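# Flip a clear plastic sheet across an open card holder

## Task

A transparent plastic sheet is attached at the spine of a card holder like a page and currently rests on the pages of the half that has the strap. Turn this sheet across so it lands on the opposite half, lying flat and fully spread. The card holder must end up still open and flat on the table. Do not lift any stack of pages to a steep angle, whether alone or together with the whole holder; doing so is a failure. Shortly after you finish, everything must be still, and the result must hold without the robot supporting it. Finally, release the sheet and move the grippers away.

## Robot and tools

Robot: two arms, left_arm and right_arm. Each ends in a parallel gripper whose fingers point along the gripper's own +z axis and close along its y axis. The reported end_effector_position is the spot between the finger pads, just under 1 cm behind the tips.

Scene frame: shared by both arms. z=0 is the table surface and +z is up. +x points away from the robot over the table. left_arm sits on the +y side. The names left and right do not refer to image sides. The origin is midway between the arms, roughly 5 to 10 cm in from the near table edge. Positions are in metres and orientations are quaternions in wxyz order. Printed positions can be slightly wrong, more so when an arm reaches far.

Motion rows: any command that moves the arms uses a single row of 14 numbers, each between -1 and 1. The first seven are for left_arm: dx, dy, dz, rx, ry, rz, opening. The last seven are the same for right_arm. Both arms are always included, even if one stays still. dx to rz are offsets, not poses. They are expressed in that gripper's own axes and measured from its pose at the start of the command. A value of 1.0 equals 0.6 m for dx, dy, dz, and 180 degrees for rotation. rx, ry, rz form one rotation vector. The opening is absolute, not an offset: +1 is fully open (0.087 m) and -1 is closed.

execute_actions(actions): a list of actions. Each action is a table of up to 15 rows, and each row lasts one 1/30 s step. If a table has fewer than 15 rows, its last row is held until 15 steps are done. Every row in an action is an offset from the pose at the start of that action, not from the row before it. For the first action in a call, that start is the last pose a result reported. An empty list just returns the current state and images.

move(target, speed, blocking): target is one 14-number row. Its offsets are measured from the last pose shown in a result. Both grippers travel in straight lines and arrive together. Each path lasts between 0.5 and 10 s, and longer paths are cut off at 10 s. speed is in m/s, from 0.002 to 0.5, with 0.25 as the default. Rotation rate is capped at twice that value in rad/s. Paths do not avoid obstacles or the other arm, and grippers may lag or overshoot the set speed. A faster move hits harder on contact, and a target set deeper past the contact point presses harder. The opening is applied when the move starts. With blocking=false, the result comes back after 0.5 s while motion continues. Until that move has ended, use wait or stop before sending any other motion. The move: line reports how it ended, such as done, off_target, moving, held or fault. It also lists limits, where paced means the target was clipped and held means a check blocked steps, possibly followed by a fast catch-up. Each gripper's distance from its target is given too.

wait(seconds): 0 to 10 s. The arms keep their last command, and a running move continues.

stop(): brakes a running move to rest. A fast arm needs room to brake, and the fingers keep moving.

zoom_image(camera, region): camera is one of cam_high, cam_low, cam_left_wrist, cam_right_wrist, each 504x504. region is [x0, y0, x1, y1] in pixels with the origin at the top left, at most 504 by 504.

finished_scene(scene): pass the number of the current scene. This ends it and cannot be undone. Call it only after the sheet lies flat, the holder is open and flat, the grippers have let go, and nothing is still moving.

Controller behaviour: on each step, the commanded pose is limited to 70 mm and 16 degrees from the current measured pose. When position and orientation conflict, position wins. After an action, the arm goes no further than its last clipped pose, so a large offset needs follow-up commands. Joint friction can leave a gripper up to about 31 mm short of its target, and a command smaller than that may not move it at all. Elbows never fully straighten. Hand target lines show the pose the controller is currently driving toward. A pose unreachable line means a clearance check altered or blocked that arm's command. Step readings list positions during an action, and HELD marks steps where an arm was held back. An arm that should stay put gets the offset back to its wanted pose in the first call of a reply and zeros after that, always with its intended opening.

Gripping: grip_measured uses the same scale as the commanded opening, and each arm's last joint value gives the opening in metres. Readings may be off by about 1 mm. To hold a thin sheet, command an opening about 0.02 below grip_measured, or less for a lighter grip. Closing fast can squeeze very hard.

Hazards: the bar under the arm bases and the plate behind it rise up to about 3 cm above the table and give no warning on contact. Do not let the arms collide or push on each other. Never knock rigid objects off the table. Avoid dropping, slipping, slamming and hard pressing. Watch for MOTOR HOT at 75 °C. At 90 °C the arm halts for 10 s, and at 100 °C it loses hold and falls; both are reported as OVER-TEMPERATURE FAULT lines. Do not hold loads longer than needed. The robot keeps acting on its last command while you are deliberating, so keep replies short and motions efficient and smooth.

Suggested order: look at the cameras (zoom if needed) to find the spine, the strap half and the sheet's free edge. Pinch the sheet's free edge lightly and lift it only slightly. Sweep it in an arc over the spine onto the other half without raising any page stack steeply. Lay it down flat, release it, and move the grippers up and away.

Each tool is called after "Request:" as a command line: name --argument value for each argument, lists and objects as JSON in quotes; but a table of rows of numbers goes row by row, as --pt "numbers of a row", without its own name.

## Session

Request:
execute_actions --actions '[]'

Scene clock: 0.00 s.
left_arm: end_effector_position=(+0.3613, +0.3146, +0.3639) grip_measured=+0.985 end_effector_quat_wxyz=(+0.724, +0.000, +0.690, -0.001) | right_arm: end_effector_position=(+0.3865, -0.3241, +0.3366) grip_measured=+0.987 end_effector_quat_wxyz=(+0.700, -0.007, +0.714, -0.008)
Joint positions: left_arm=[0.011 1.032 1.041 0.007 0.011 0.01  0.087] | right_arm=[-0.002  1.042  1.061 -0.007  0.011  0.004  0.087]
Joint velocities: left_arm=[ 0.002  0.002  0.017  0.022 -0.022  0.007  0.001] | right_arm=[-0.012 -0.007  0.012 -0.066 -0.037  0.081 -0.   ]
Motor temperatures (°C, as the motors report them): left_arm=[20 21 22 23 25 22] | right_arm=[22 24 21 24 25 24]
Hand target (left_arm): +0.361, +0.315, +0.364; +0.724, +0.000, +0.690, -0.001
Hand target (right_arm): +0.386, -0.324, +0.337; +0.700, -0.007, +0.714, -0.008

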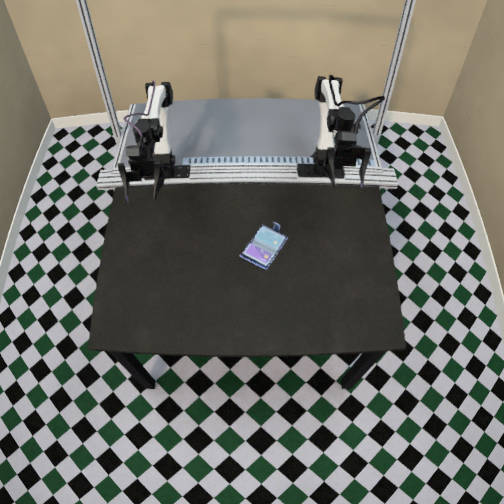

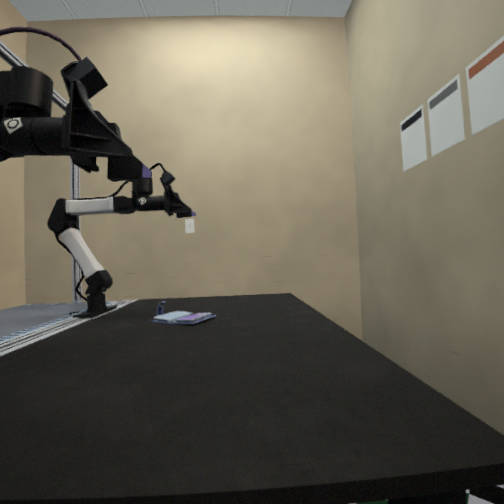

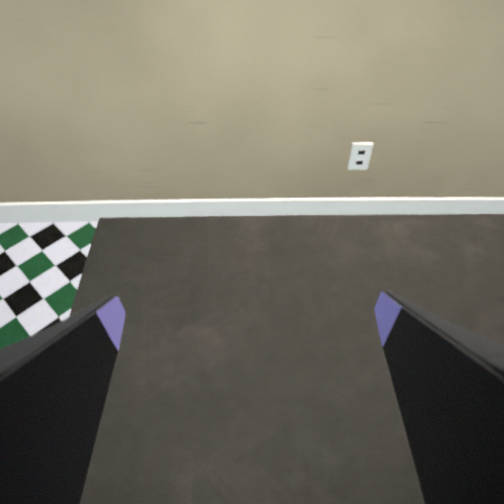

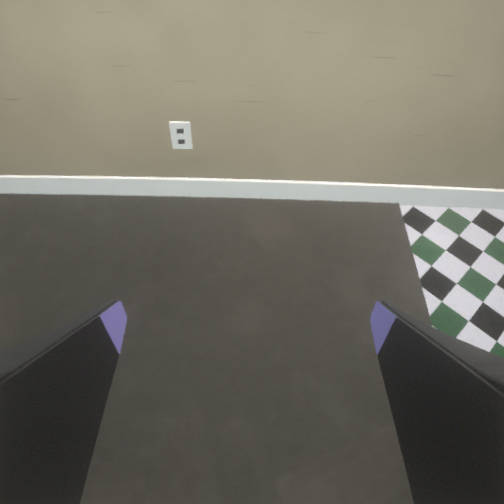

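Request:
zoom_image --camera "cam_high" --region '[225,210,305,280]'

Request:
zoom_image --camera "cam_low" --region '[140,290,230,340]'

Region (225, 210, 305, 280) of cam_high's 504x504 image, scaled by 6.300, with more detail than that image has; it fills the top 441 rows of this view, and the rest is white.

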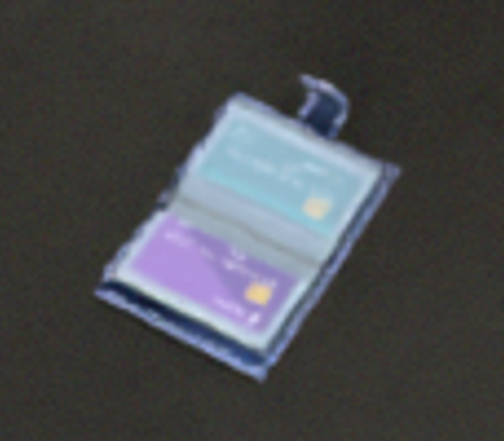

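Region (140, 290, 230, 340) of cam_low's 504x504 image, scaled by 5.600, with more detail than that image has.

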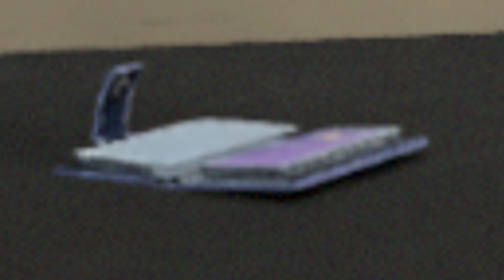

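Request:
move --target '[0.34,-0.39,-0.2,0,0.515,0,0.3,0,0,0,0,0,0,1]' --speed 0.4

Scene clock: 12.20 s.
left_arm: end_effector_position=(+0.2528, +0.0824, +0.1552) grip_measured=+0.300 end_effector_quat_wxyz=(+0.007, +0.002, +1.000, -0.017) | right_arm: end_effector_position=(+0.3865, -0.3241, +0.3366) grip_measured=+0.987 end_effector_quat_wxyz=(+0.700, -0.007, +0.714, -0.008)
Joint positions: left_arm=[-0.626  2.023  2.    -1.55   0.03  -0.624  0.057] | right_arm=[-0.002  1.042  1.061 -0.007  0.011  0.004  0.087]
Joint velocities: left_arm=[-0.002 -0.012  0.017 -0.007 -0.007 -0.007 -0.   ] | right_arm=[-0.007 -0.012 -0.002  0.007 -0.022  0.066 -0.001]
Motor temperatures (°C, as the motors report them): left_arm=[20 21 24 26 25 22] | right_arm=[22 24 23 27 25 24]
Hand target (left_arm): +0.252, +0.078, +0.158; +0.005, +0.000, +1.000, -0.022
Hand target (right_arm): +0.386, -0.324, +0.337; +0.700, -0.007, +0.714, -0.008
Off the commanded pose (left_arm): 0.003 m, 2 deg.
Off the commanded pose (right_arm): 0.000 m, 0 deg.
joint sent to its limit (left arm) — the command would take joint 4 (wrist pitch) past its lower limit, so that joint was sent only as far as its limit.
move: done

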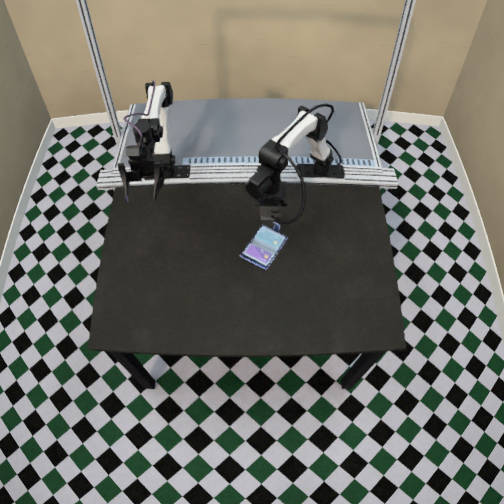

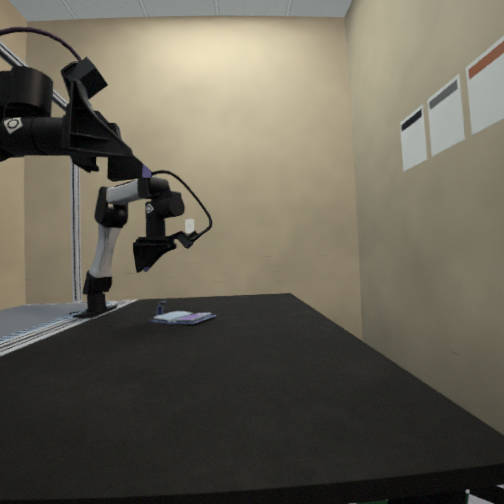

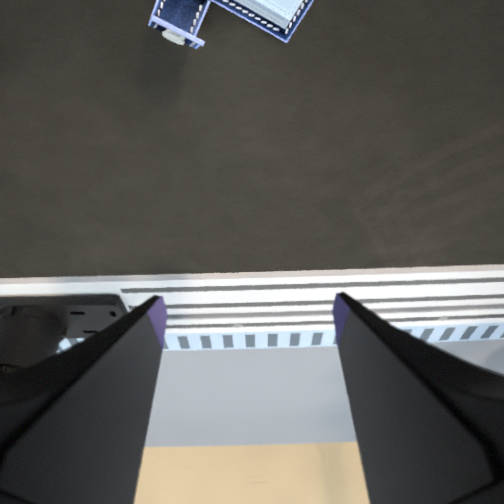

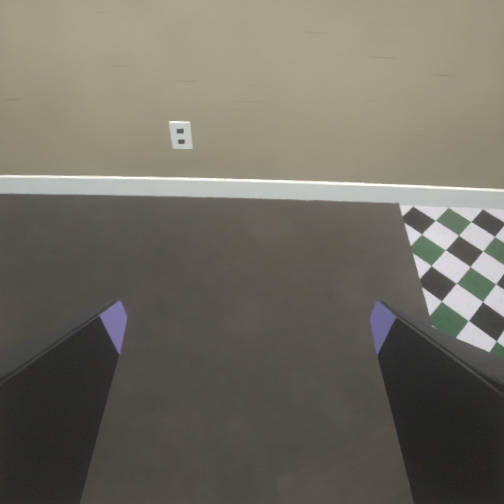

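Request:
move --target '[-0.2,0.01,0.12,0,0,-0.33,0.1,0,0,0,0,0,0,1]'

Scene clock: 17.90 s.
left_arm: end_effector_position=(+0.3624, +0.0881, +0.0893) grip_measured=+0.100 end_effector_quat_wxyz=(-0.009, -0.486, +0.874, -0.011) | right_arm: end_effector_position=(+0.3865, -0.3241, +0.3366) grip_measured=+0.987 end_effector_quat_wxyz=(+0.700, -0.007, +0.714, -0.008)
Joint positions: left_arm=[-0.428  2.271  2.11  -1.437  0.032 -1.444  0.048] | right_arm=[-0.002  1.042  1.061 -0.007  0.011  0.004  0.087]
Joint velocities: left_arm=[-0.017  0.002  0.007 -0.051 -0.037 -0.066 -0.   ] | right_arm=[-0.002 -0.007 -0.002 -0.066 -0.066  0.022  0.   ]
Motor temperatures (°C, as the motors report them): left_arm=[20 22 25 25 25 22] | right_arm=[22 24 24 28 25 24]
Hand target (left_arm): +0.374, +0.087, +0.086; -0.000, -0.493, +0.870, -0.019
Hand target (right_arm): +0.386, -0.324, +0.337; +0.700, -0.007, +0.714, -0.008
Off the commanded pose (left_arm): 0.013 m, 2 deg.
Off the commanded pose (right_arm): 0.000 m, 0 deg.
move: off_target (left_arm)

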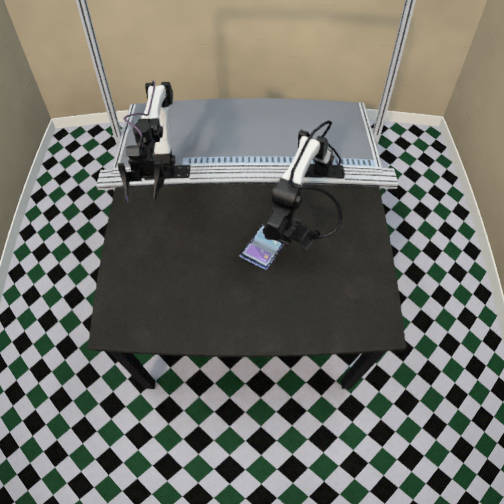

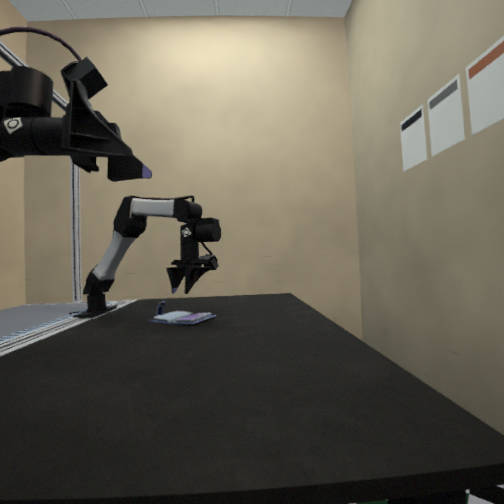

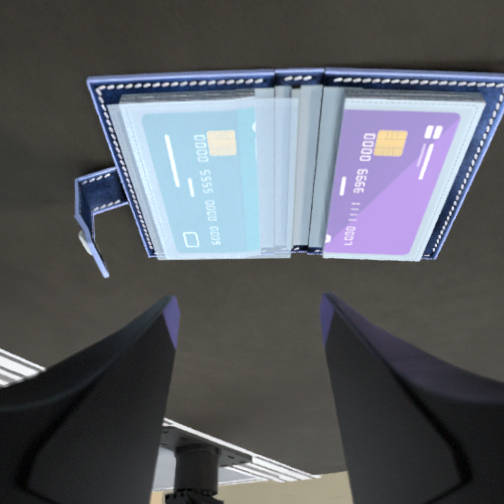

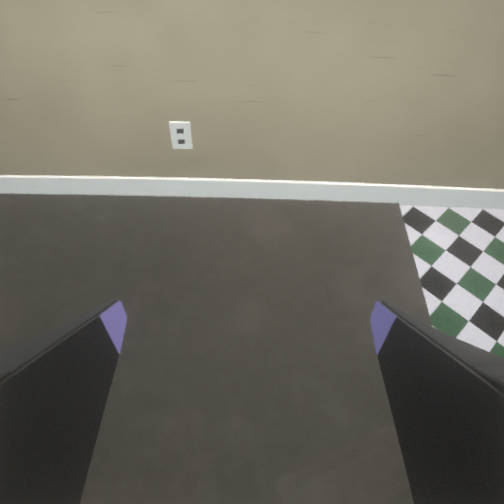

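Request:
move --target '[0.035,0.02,0.085,0,0,0,0.1,0,0,0,0,0,0,1]' --speed 0.1

Scene clock: 21.23 s.
left_arm: end_effector_position=(+0.3399, +0.0795, +0.0325) grip_measured=+0.100 end_effector_quat_wxyz=(-0.018, -0.485, +0.875, +0.003) | right_arm: end_effector_position=(+0.3865, -0.3241, +0.3366) grip_measured=+0.987 end_effector_quat_wxyz=(+0.700, -0.007, +0.714, -0.008)
Joint positions: left_arm=[-0.47   2.236  1.826 -1.221  0.032 -1.483  0.048] | right_arm=[-0.002  1.042  1.061 -0.007  0.011  0.004  0.087]
Joint velocities: left_arm=[-0.007 -0.027 -0.007 -0.007  0.051  0.051  0.   ] | right_arm=[ 0.007  0.017 -0.022  0.037  0.007  0.095  0.001]
Motor temperatures (°C, as the motors report them): left_arm=[20 24 25 25 25 22] | right_arm=[22 24 24 29 25 24]
Hand target (left_arm): +0.341, +0.076, +0.039; -0.010, -0.485, +0.874, -0.011
Hand target (right_arm): +0.386, -0.324, +0.337; +0.700, -0.007, +0.714, -0.008
Off the commanded pose (left_arm): 0.008 m, 2 deg.
Off the commanded pose (right_arm): 0.000 m, 0 deg.
move: done

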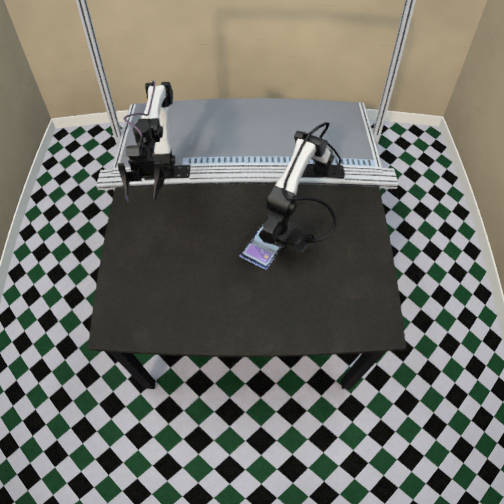

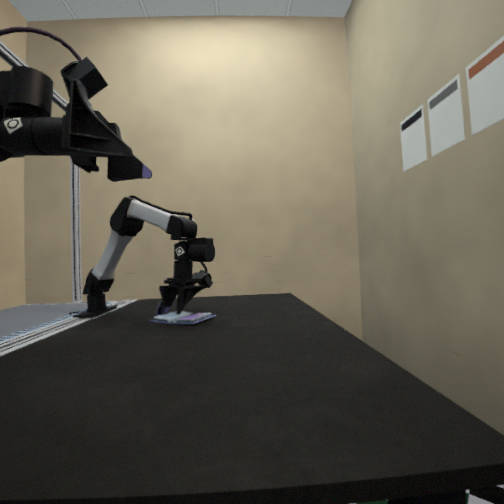

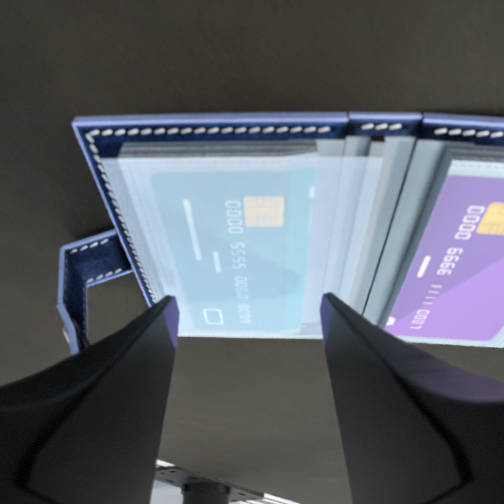

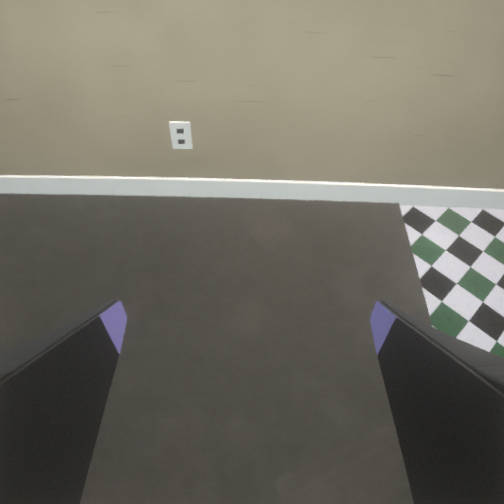

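Request:
move --target '[0,0,0.035,0,0,0,0,0,0,0,0,0,0,1]' --speed 0.03

Request:
execute_actions --actions '[[[0,0,0.01,0,0,0,-0.15,0,0,0,0,0,0,1]],[[0,0,0.01,0,0,0,-0.3,0,0,0,0,0,0,1]],[[0,0,0.01,0,0,0,-0.5,0,0,0,0,0,0,1]]]'

Request:
zoom_image --camera "cam_low" --region '[140,280,230,340]'

Scene clock: 24.83 s.
left_arm: end_effector_position=(+0.3381, +0.0804, +0.0235) grip_measured=+0.000 end_effector_quat_wxyz=(-0.019, -0.485, +0.874, +0.004) | right_arm: end_effector_position=(+0.3865, -0.3241, +0.3366) grip_measured=+0.987 end_effector_quat_wxyz=(+0.700, -0.007, +0.714, -0.008)
Joint positions: left_arm=[-0.47   2.236  1.79  -1.188  0.032 -1.483  0.044] | right_arm=[-0.002  1.042  1.061 -0.007  0.011  0.004  0.087]
Joint velocities: left_arm=[ 0.002  0.007  0.012  0.022  0.007 -0.007 -0.   ] | right_arm=[ 0.012  0.002 -0.007  0.066  0.066  0.022 -0.001]
Motor temperatures (°C, as the motors report them): left_arm=[20 25 25 25 25 22] | right_arm=[22 24 25 29 25 24]
Hand target (left_arm): +0.339, +0.080, +0.012; -0.018, -0.484, +0.875, +0.004
Hand target (right_arm): +0.386, -0.324, +0.337; +0.700, -0.007, +0.714, -0.008
Off the commanded pose (left_arm): 0.012 m, 0 deg.
Off the commanded pose (right_arm): 0.000 m, 0 deg.
move: off_target (left_arm)

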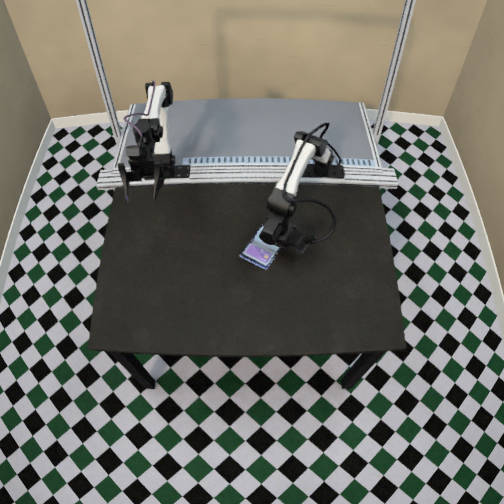

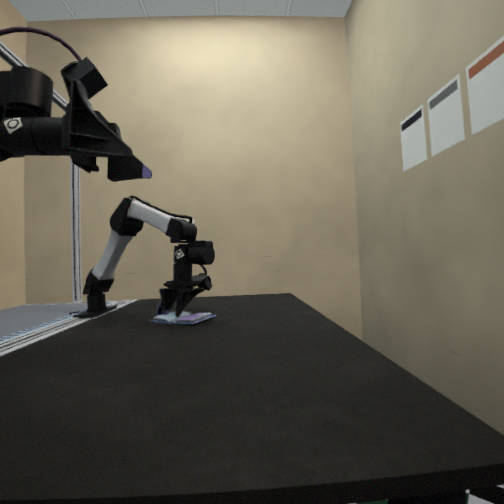

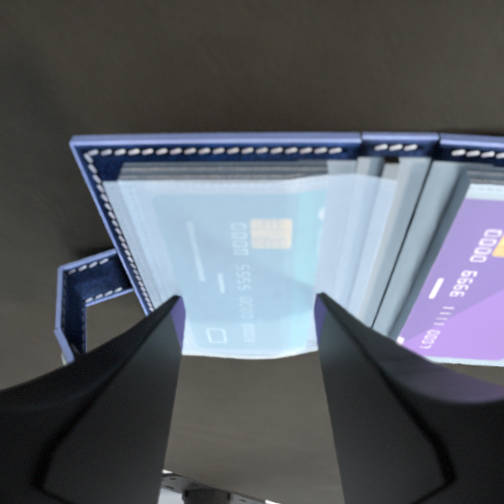

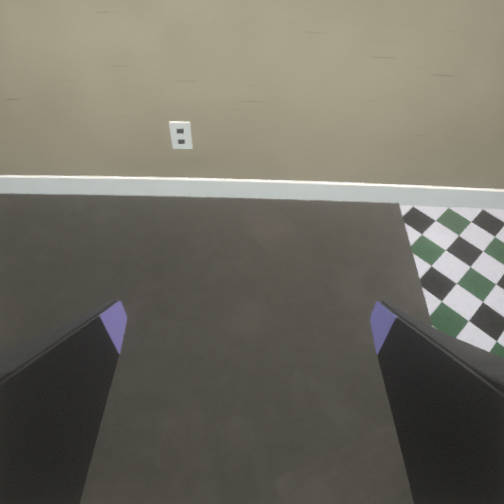

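Scene clock: 26.33 s.
left_arm: end_effector_position=(+0.3408, +0.0776, +0.0237) grip_measured=-0.499 end_effector_quat_wxyz=(-0.018, -0.485, +0.875, -0.004) | right_arm: end_effector_position=(+0.3865, -0.3241, +0.3366) grip_measured=+0.987 end_effector_quat_wxyz=(+0.700, -0.007, +0.714, -0.008)
Joint positions: left_arm=[-0.47   2.236  1.79  -1.173  0.039 -1.483  0.022] | right_arm=[-0.002  1.042  1.061 -0.007  0.011  0.004  0.087]
Joint velocities: left_arm=[ 0.007  0.002 -0.017 -0.007  0.037  0.022  0.   ] | right_arm=[-0.002 -0.007 -0.007 -0.037 -0.022 -0.022 -0.001]
Motor temperatures (°C, as the motors report them): left_arm=[20 26 25 25 25 22] | right_arm=[22 24 25 29 25 24]
Hand target (left_arm): +0.339, +0.079, +0.018; -0.018, -0.485, +0.875, -0.000
Hand target (right_arm): +0.386, -0.324, +0.337; +0.700, -0.007, +0.714, -0.008
Off the commanded pose (left_arm): 0.006 m, 0 deg.
Off the commanded pose (right_arm): 0.000 m, 0 deg.
Step readings (end_effector_position; steps 1 to 15: 1st action; 16 to 30: 2nd action; 31 to 45: 3rd action):
0: left_arm (+0.3381, +0.0804, +0.0235) | right_arm (+0.3865, -0.3241, +0.3366)
1: left_arm (+0.3383, +0.0801, +0.0235) | right_arm (+0.3865, -0.3241, +0.3366)
2: left_arm (+0.3389, +0.0798, +0.0235) | right_arm (+0.3865, -0.3241, +0.3366)
4: left_arm (+0.3388, +0.0797, +0.0235) | right_arm (+0.3865, -0.3241, +0.3366)
8: left_arm (+0.3388, +0.0797, +0.0235) | right_arm (+0.3865, -0.3241, +0.3366)
15: left_arm (+0.3388, +0.0797, +0.0235) | right_arm (+0.3865, -0.3241, +0.3366)
16: left_arm (+0.3390, +0.0793, +0.0236) | right_arm (+0.3865, -0.3241, +0.3366)
17: left_arm (+0.3394, +0.0791, +0.0236) | right_arm (+0.3865, -0.3241, +0.3366)
19: left_arm (+0.3395, +0.0789, +0.0236) | right_arm (+0.3865, -0.3241, +0.3366)
23: left_arm (+0.3395, +0.0789, +0.0236) | right_arm (+0.3865, -0.3241, +0.3366)
30: left_arm (+0.3395, +0.0789, +0.0236) | right_arm (+0.3865, -0.3241, +0.3366)
31: left_arm (+0.3397, +0.0785, +0.0237) | right_arm (+0.3865, -0.3241, +0.3366)
32: left_arm (+0.3407, +0.0778, +0.0237) | right_arm (+0.3865, -0.3241, +0.3366)
34: left_arm (+0.3408, +0.0776, +0.0237) | right_arm (+0.3865, -0.3241, +0.3366)
38: left_arm (+0.3408, +0.0776, +0.0237) | right_arm (+0.3865, -0.3241, +0.3366)
45: end_effector_position above

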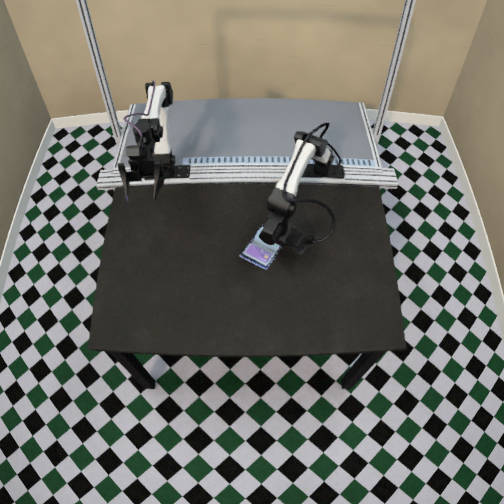

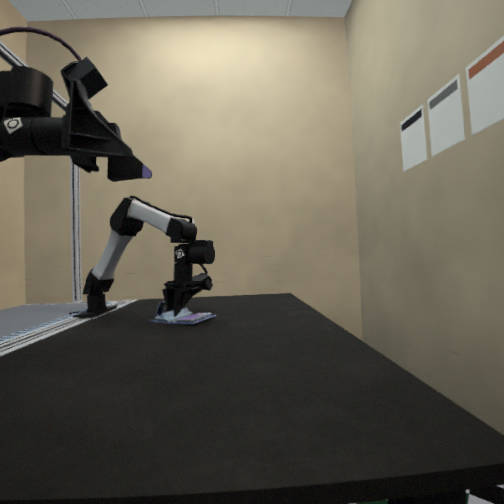

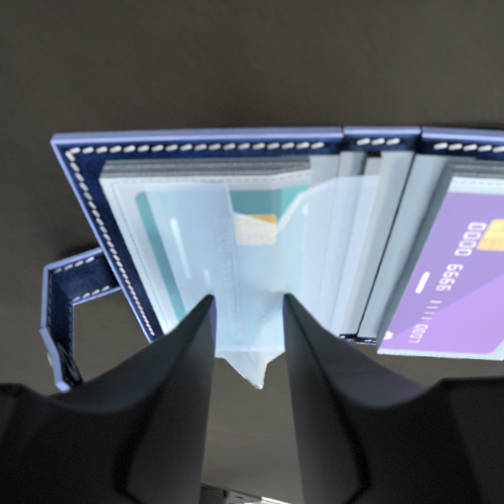

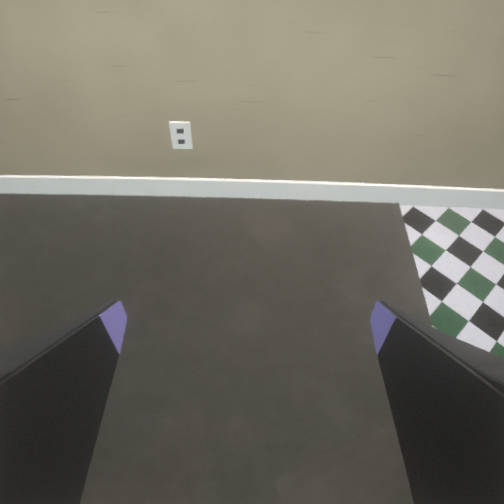

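Region (140, 280, 230, 340) of cam_low's 504x504 image, scaled by 5.600, with more detail than that image has.

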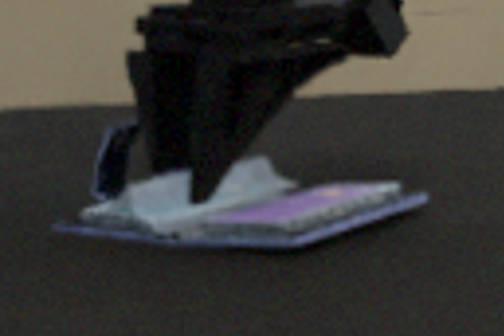

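Request:
execute_actions --actions '[[[0,-0.01,0.01,0,0,0,-0.7,0,0,0,0,0,0,1]],[[0,-0.01,0.01,0,0,0,-0.9,0,0,0,0,0,0,1]],[[0,-0.01,-0.02,0,0,0,-0.97,0,0,0,0,0,0,1]]]'

Request:
move --target '[0,-0.08,-0.03,-0.08,0,0,-0.97,0,0,0,0,0,0,1]' --speed 0.06

Request:
zoom_image --camera "cam_low" --region '[140,280,230,340]'

Scene clock: 30.77 s.
left_arm: end_effector_position=(+0.3480, +0.0735, +0.0379) grip_measured=-0.970 end_effector_quat_wxyz=(-0.012, -0.485, +0.874, -0.013) | right_arm: end_effector_position=(+0.3865, -0.3241, +0.3366) grip_measured=+0.987 end_effector_quat_wxyz=(+0.700, -0.007, +0.714, -0.008)
Joint positions: left_arm=[-0.47   2.24   1.854 -1.211  0.041 -1.484  0.001] | right_arm=[-0.002  1.042  1.061 -0.007  0.011  0.004  0.087]
Joint velocities: left_arm=[-0.007  0.002  0.002 -0.022 -0.095 -0.037 -0.   ] | right_arm=[-0.017 -0.002  0.007  0.022  0.066  0.022 -0.001]
Motor temperatures (°C, as the motors report them): left_arm=[20 27 25 24 25 22] | right_arm=[22 24 25 30 25 24]
Hand target (left_arm): +0.349, +0.073, +0.037; -0.014, -0.485, +0.874, -0.011
Hand target (right_arm): +0.386, -0.324, +0.337; +0.700, -0.007, +0.714, -0.008
Off the commanded pose (left_arm): 0.002 m, 0 deg.
Off the commanded pose (right_arm): 0.000 m, 0 deg.
Step readings (end_effector_position; steps 1 to 15: 1st action; 16 to 30: 2nd action; 31 to 45: 3rd action):
0: left_arm (+0.3408, +0.0776, +0.0237) | right_arm (+0.3865, -0.3241, +0.3366)
1: left_arm (+0.3416, +0.0769, +0.0245) | right_arm (+0.3865, -0.3241, +0.3366)
2: left_arm (+0.3433, +0.0760, +0.0253) | right_arm (+0.3865, -0.3241, +0.3366)
4: left_arm (+0.3436, +0.0759, +0.0254) | right_arm (+0.3865, -0.3241, +0.3366)
8: left_arm (+0.3436, +0.0759, +0.0254) | right_arm (+0.3865, -0.3241, +0.3366)
15: left_arm (+0.3436, +0.0759, +0.0254) | right_arm (+0.3865, -0.3241, +0.3366)
16: left_arm (+0.3437, +0.0758, +0.0254) | right_arm (+0.3865, -0.3241, +0.3366)
17: left_arm (+0.3439, +0.0756, +0.0254) | right_arm (+0.3865, -0.3241, +0.3366)
19: left_arm (+0.3439, +0.0756, +0.0254) | right_arm (+0.3865, -0.3241, +0.3366)
23: left_arm (+0.3440, +0.0756, +0.0254) | right_arm (+0.3865, -0.3241, +0.3366)
30: left_arm (+0.3440, +0.0756, +0.0254) | right_arm (+0.3865, -0.3241, +0.3366)
31: left_arm (+0.3449, +0.0752, +0.0272) | right_arm (+0.3865, -0.3241, +0.3366)
32: left_arm (+0.3462, +0.0744, +0.0294) | right_arm (+0.3865, -0.3241, +0.3366)
34: left_arm (+0.3494, +0.0728, +0.0347) | right_arm (+0.3865, -0.3241, +0.3366)
38: left_arm (+0.3505, +0.0722, +0.0379) | right_arm (+0.3865, -0.3241, +0.3366)
45: end_effector_position above

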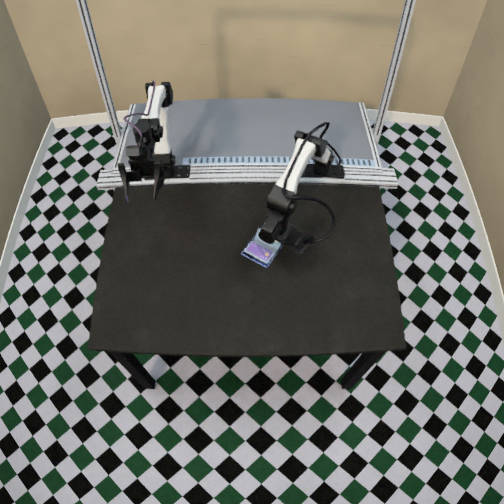

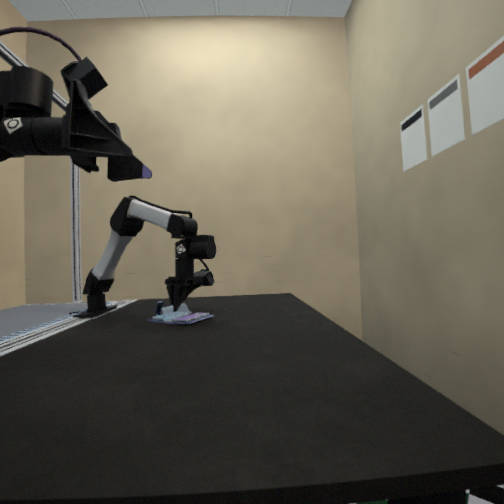

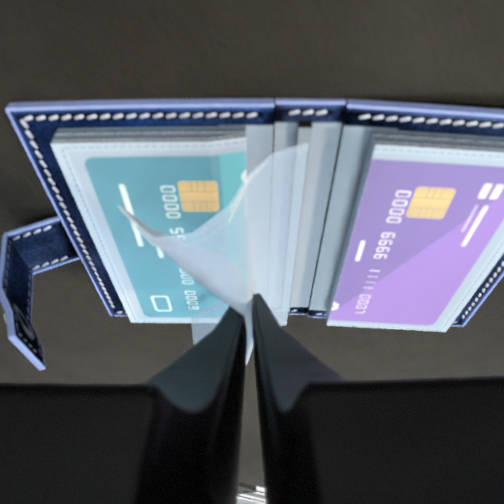

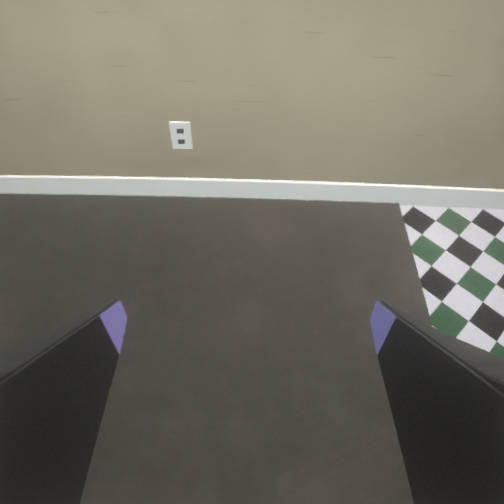

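Scene clock: 33.10 s.
left_arm: end_effector_position=(+0.3894, +0.0522, +0.0609) grip_measured=-0.970 end_effector_quat_wxyz=(-0.020, -0.493, +0.870, -0.002) | right_arm: end_effector_position=(+0.3865, -0.3241, +0.3366) grip_measured=+0.987 end_effector_quat_wxyz=(+0.700, -0.007, +0.714, -0.008)
Joint positions: left_arm=[-0.47   2.543  2.472 -1.554  0.041 -1.502  0.001] | right_arm=[-0.002  1.042  1.061 -0.007  0.011  0.004  0.087]
Joint velocities: left_arm=[ 0.012 -0.002  0.007  0.007  0.007 -0.037  0.   ] | right_arm=[-0.002  0.002 -0.007  0.022 -0.081  0.051 -0.001]
Motor temperatures (°C, as the motors report them): left_arm=[20 27 25 24 25 22] | right_arm=[22 24 25 30 25 24]
Hand target (left_arm): +0.389, +0.049, +0.056; -0.024, -0.495, +0.869, +0.002
Hand target (right_arm): +0.386, -0.324, +0.337; +0.700, -0.007, +0.714, -0.008
Off the commanded pose (left_arm): 0.006 m, 13 deg.
Off the commanded pose (right_arm): 0.000 m, 0 deg.
joint sent to its limit (left arm) — the command would take joint 4 (wrist pitch) past its lower limit, so that joint was sent only as far as its limit.
move: off_target (left_arm)

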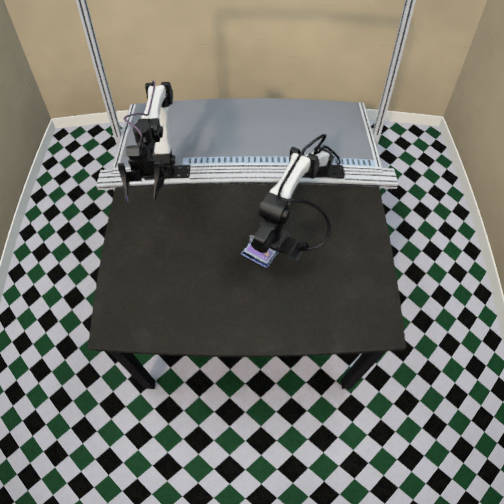

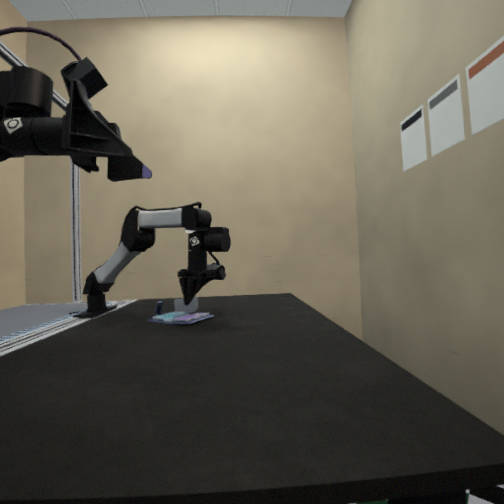

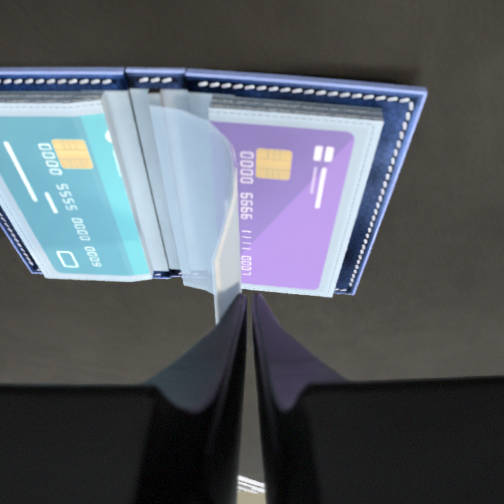

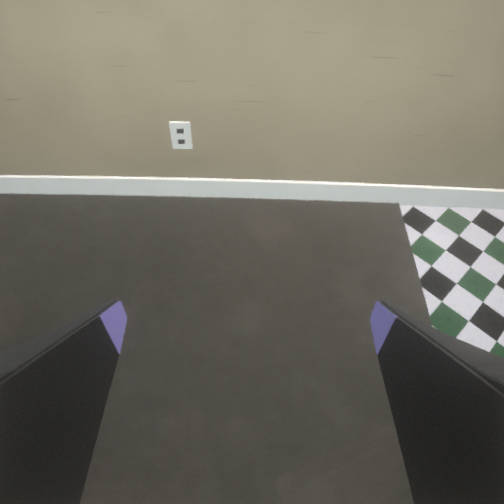

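Region (140, 280, 230, 340) of cam_low's 504x504 image, scaled by 5.600, with more detail than that image has.

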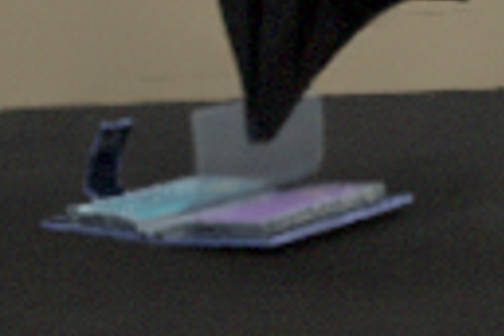

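The sheet has slipped free past the spine and is leaning on the finger, so I'll move forward and up to let it fall.

Request:
move --target '[0,-0.05,-0.12,0.1,0,0,-0.97,0,0,0,0,0,0,1]' --speed 0.15

Request:
zoom_image --camera "cam_low" --region '[140,280,230,340]'

Scene clock: 36.57 s.
left_arm: end_effector_position=(+0.4141, +0.0377, +0.1276) grip_measured=-0.970 end_effector_quat_wxyz=(+0.056, -0.486, +0.863, -0.124) | right_arm: end_effector_position=(+0.3865, -0.3241, +0.3366) grip_measured=+0.987 end_effector_quat_wxyz=(+0.700, -0.007, +0.714, -0.008)
Joint positions: left_arm=[-0.47   2.329  2.326 -1.334  0.049 -1.504  0.001] | right_arm=[-0.002  1.042  1.061 -0.007  0.011  0.004  0.087]
Joint velocities: left_arm=[ 0.002 -0.007 -0.012 -0.022  0.007 -0.007  0.   ] | right_arm=[-0.007 -0.012 -0.002 -0.022 -0.007 -0.037 -0.001]
Motor temperatures (°C, as the motors report them): left_arm=[20 29 25 24 25 22] | right_arm=[22 24 26 30 25 24]
Hand target (left_arm): +0.417, +0.038, +0.132; +0.059, -0.489, +0.860, -0.136
Hand target (right_arm): +0.386, -0.324, +0.337; +0.700, -0.007, +0.714, -0.008
Off the commanded pose (left_arm): 0.006 m, 2 deg.
Off the commanded pose (right_arm): 0.000 m, 0 deg.
move: done

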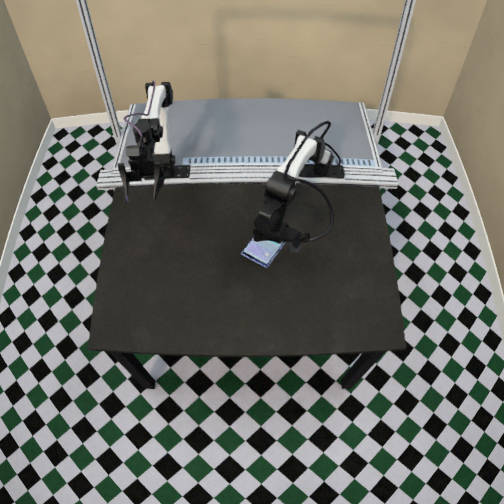

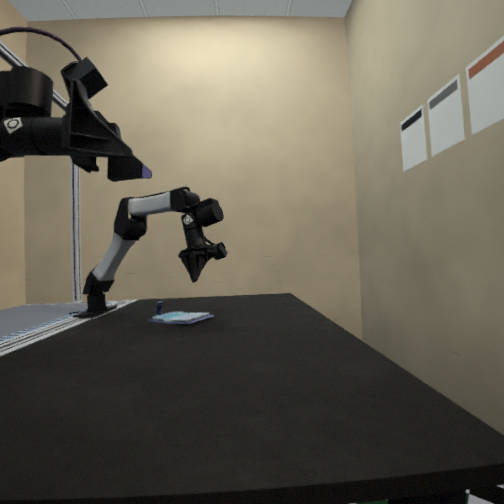

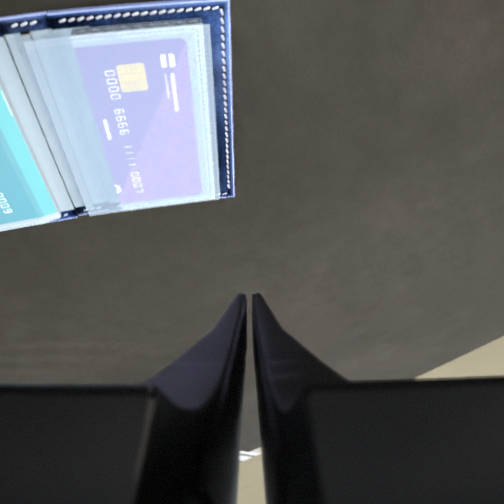

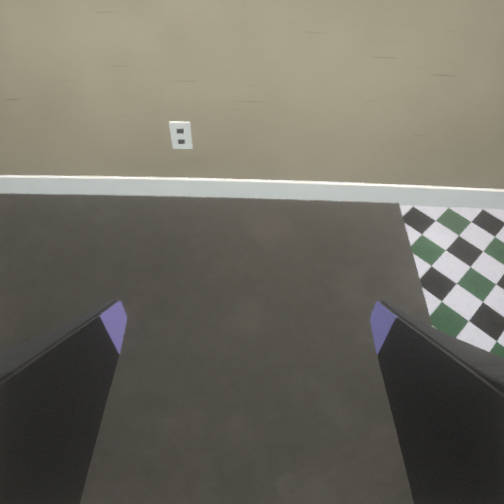

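Region (140, 280, 230, 340) of cam_low's 504x504 image, scaled by 5.600, with more detail than that image has.

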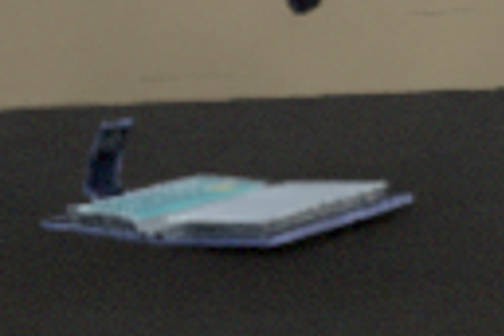

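Request:
move --target '[-0.2,0.25,-0.2,0,0,0,0,0,0,0,0,0,0,1]'

Request:
finished_scene --scene 1

Scene clock: 40.13 s.
left_arm: end_effector_position=(+0.3334, +0.2330, +0.2042) grip_measured=+0.000 end_effector_quat_wxyz=(+0.072, -0.490, +0.860, -0.125) | right_arm: end_effector_position=(+0.3865, -0.3241, +0.3366) grip_measured=+0.987 end_effector_quat_wxyz=(+0.700, -0.007, +0.714, -0.008)
Joint positions: left_arm=[-0.054  1.771  1.83  -1.405  0.122 -1.107  0.044] | right_arm=[-0.002  1.042  1.061 -0.007  0.011  0.004  0.087]
Joint velocities: left_arm=[-0.007 -0.012 -0.022 -0.051 -0.007 -0.051  0.001] | right_arm=[ 0.002  0.012 -0.012 -0.007  0.007 -0.066 -0.001]
Motor temperatures (°C, as the motors report them): left_arm=[20 30 25 24 25 22] | right_arm=[22 24 26 31 25 24]
Hand target (left_arm): +0.325, +0.232, +0.202; +0.060, -0.486, +0.863, -0.123
Hand target (right_arm): +0.386, -0.324, +0.337; +0.700, -0.007, +0.714, -0.008
Off the commanded pose (left_arm): 0.008 m, 2 deg.
Off the commanded pose (right_arm): 0.000 m, 0 deg.
move: done

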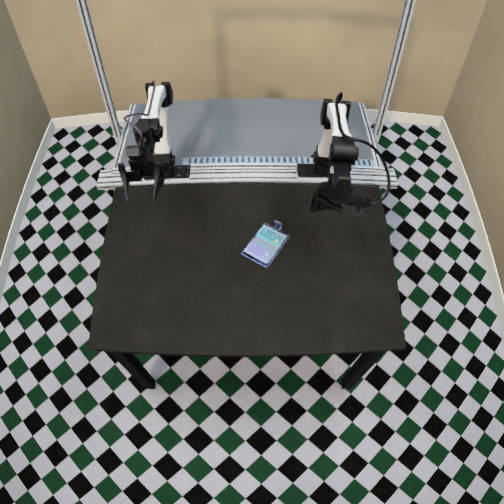

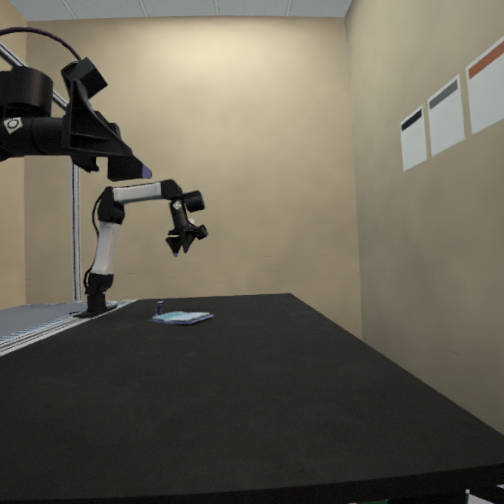

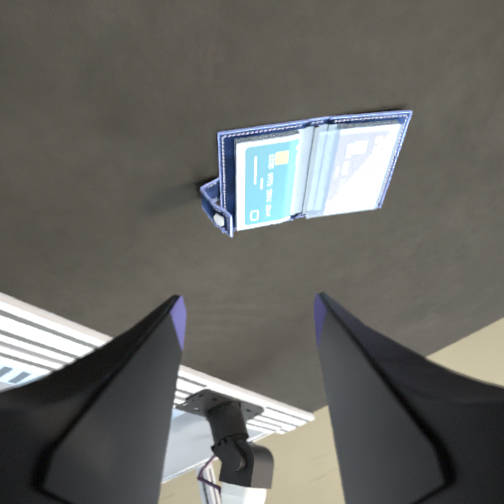

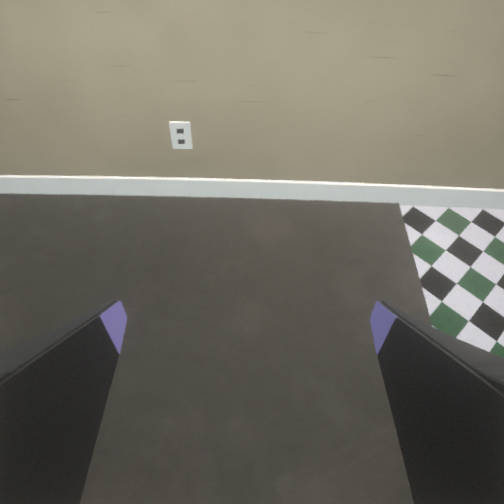

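The scene is finished: the task was done.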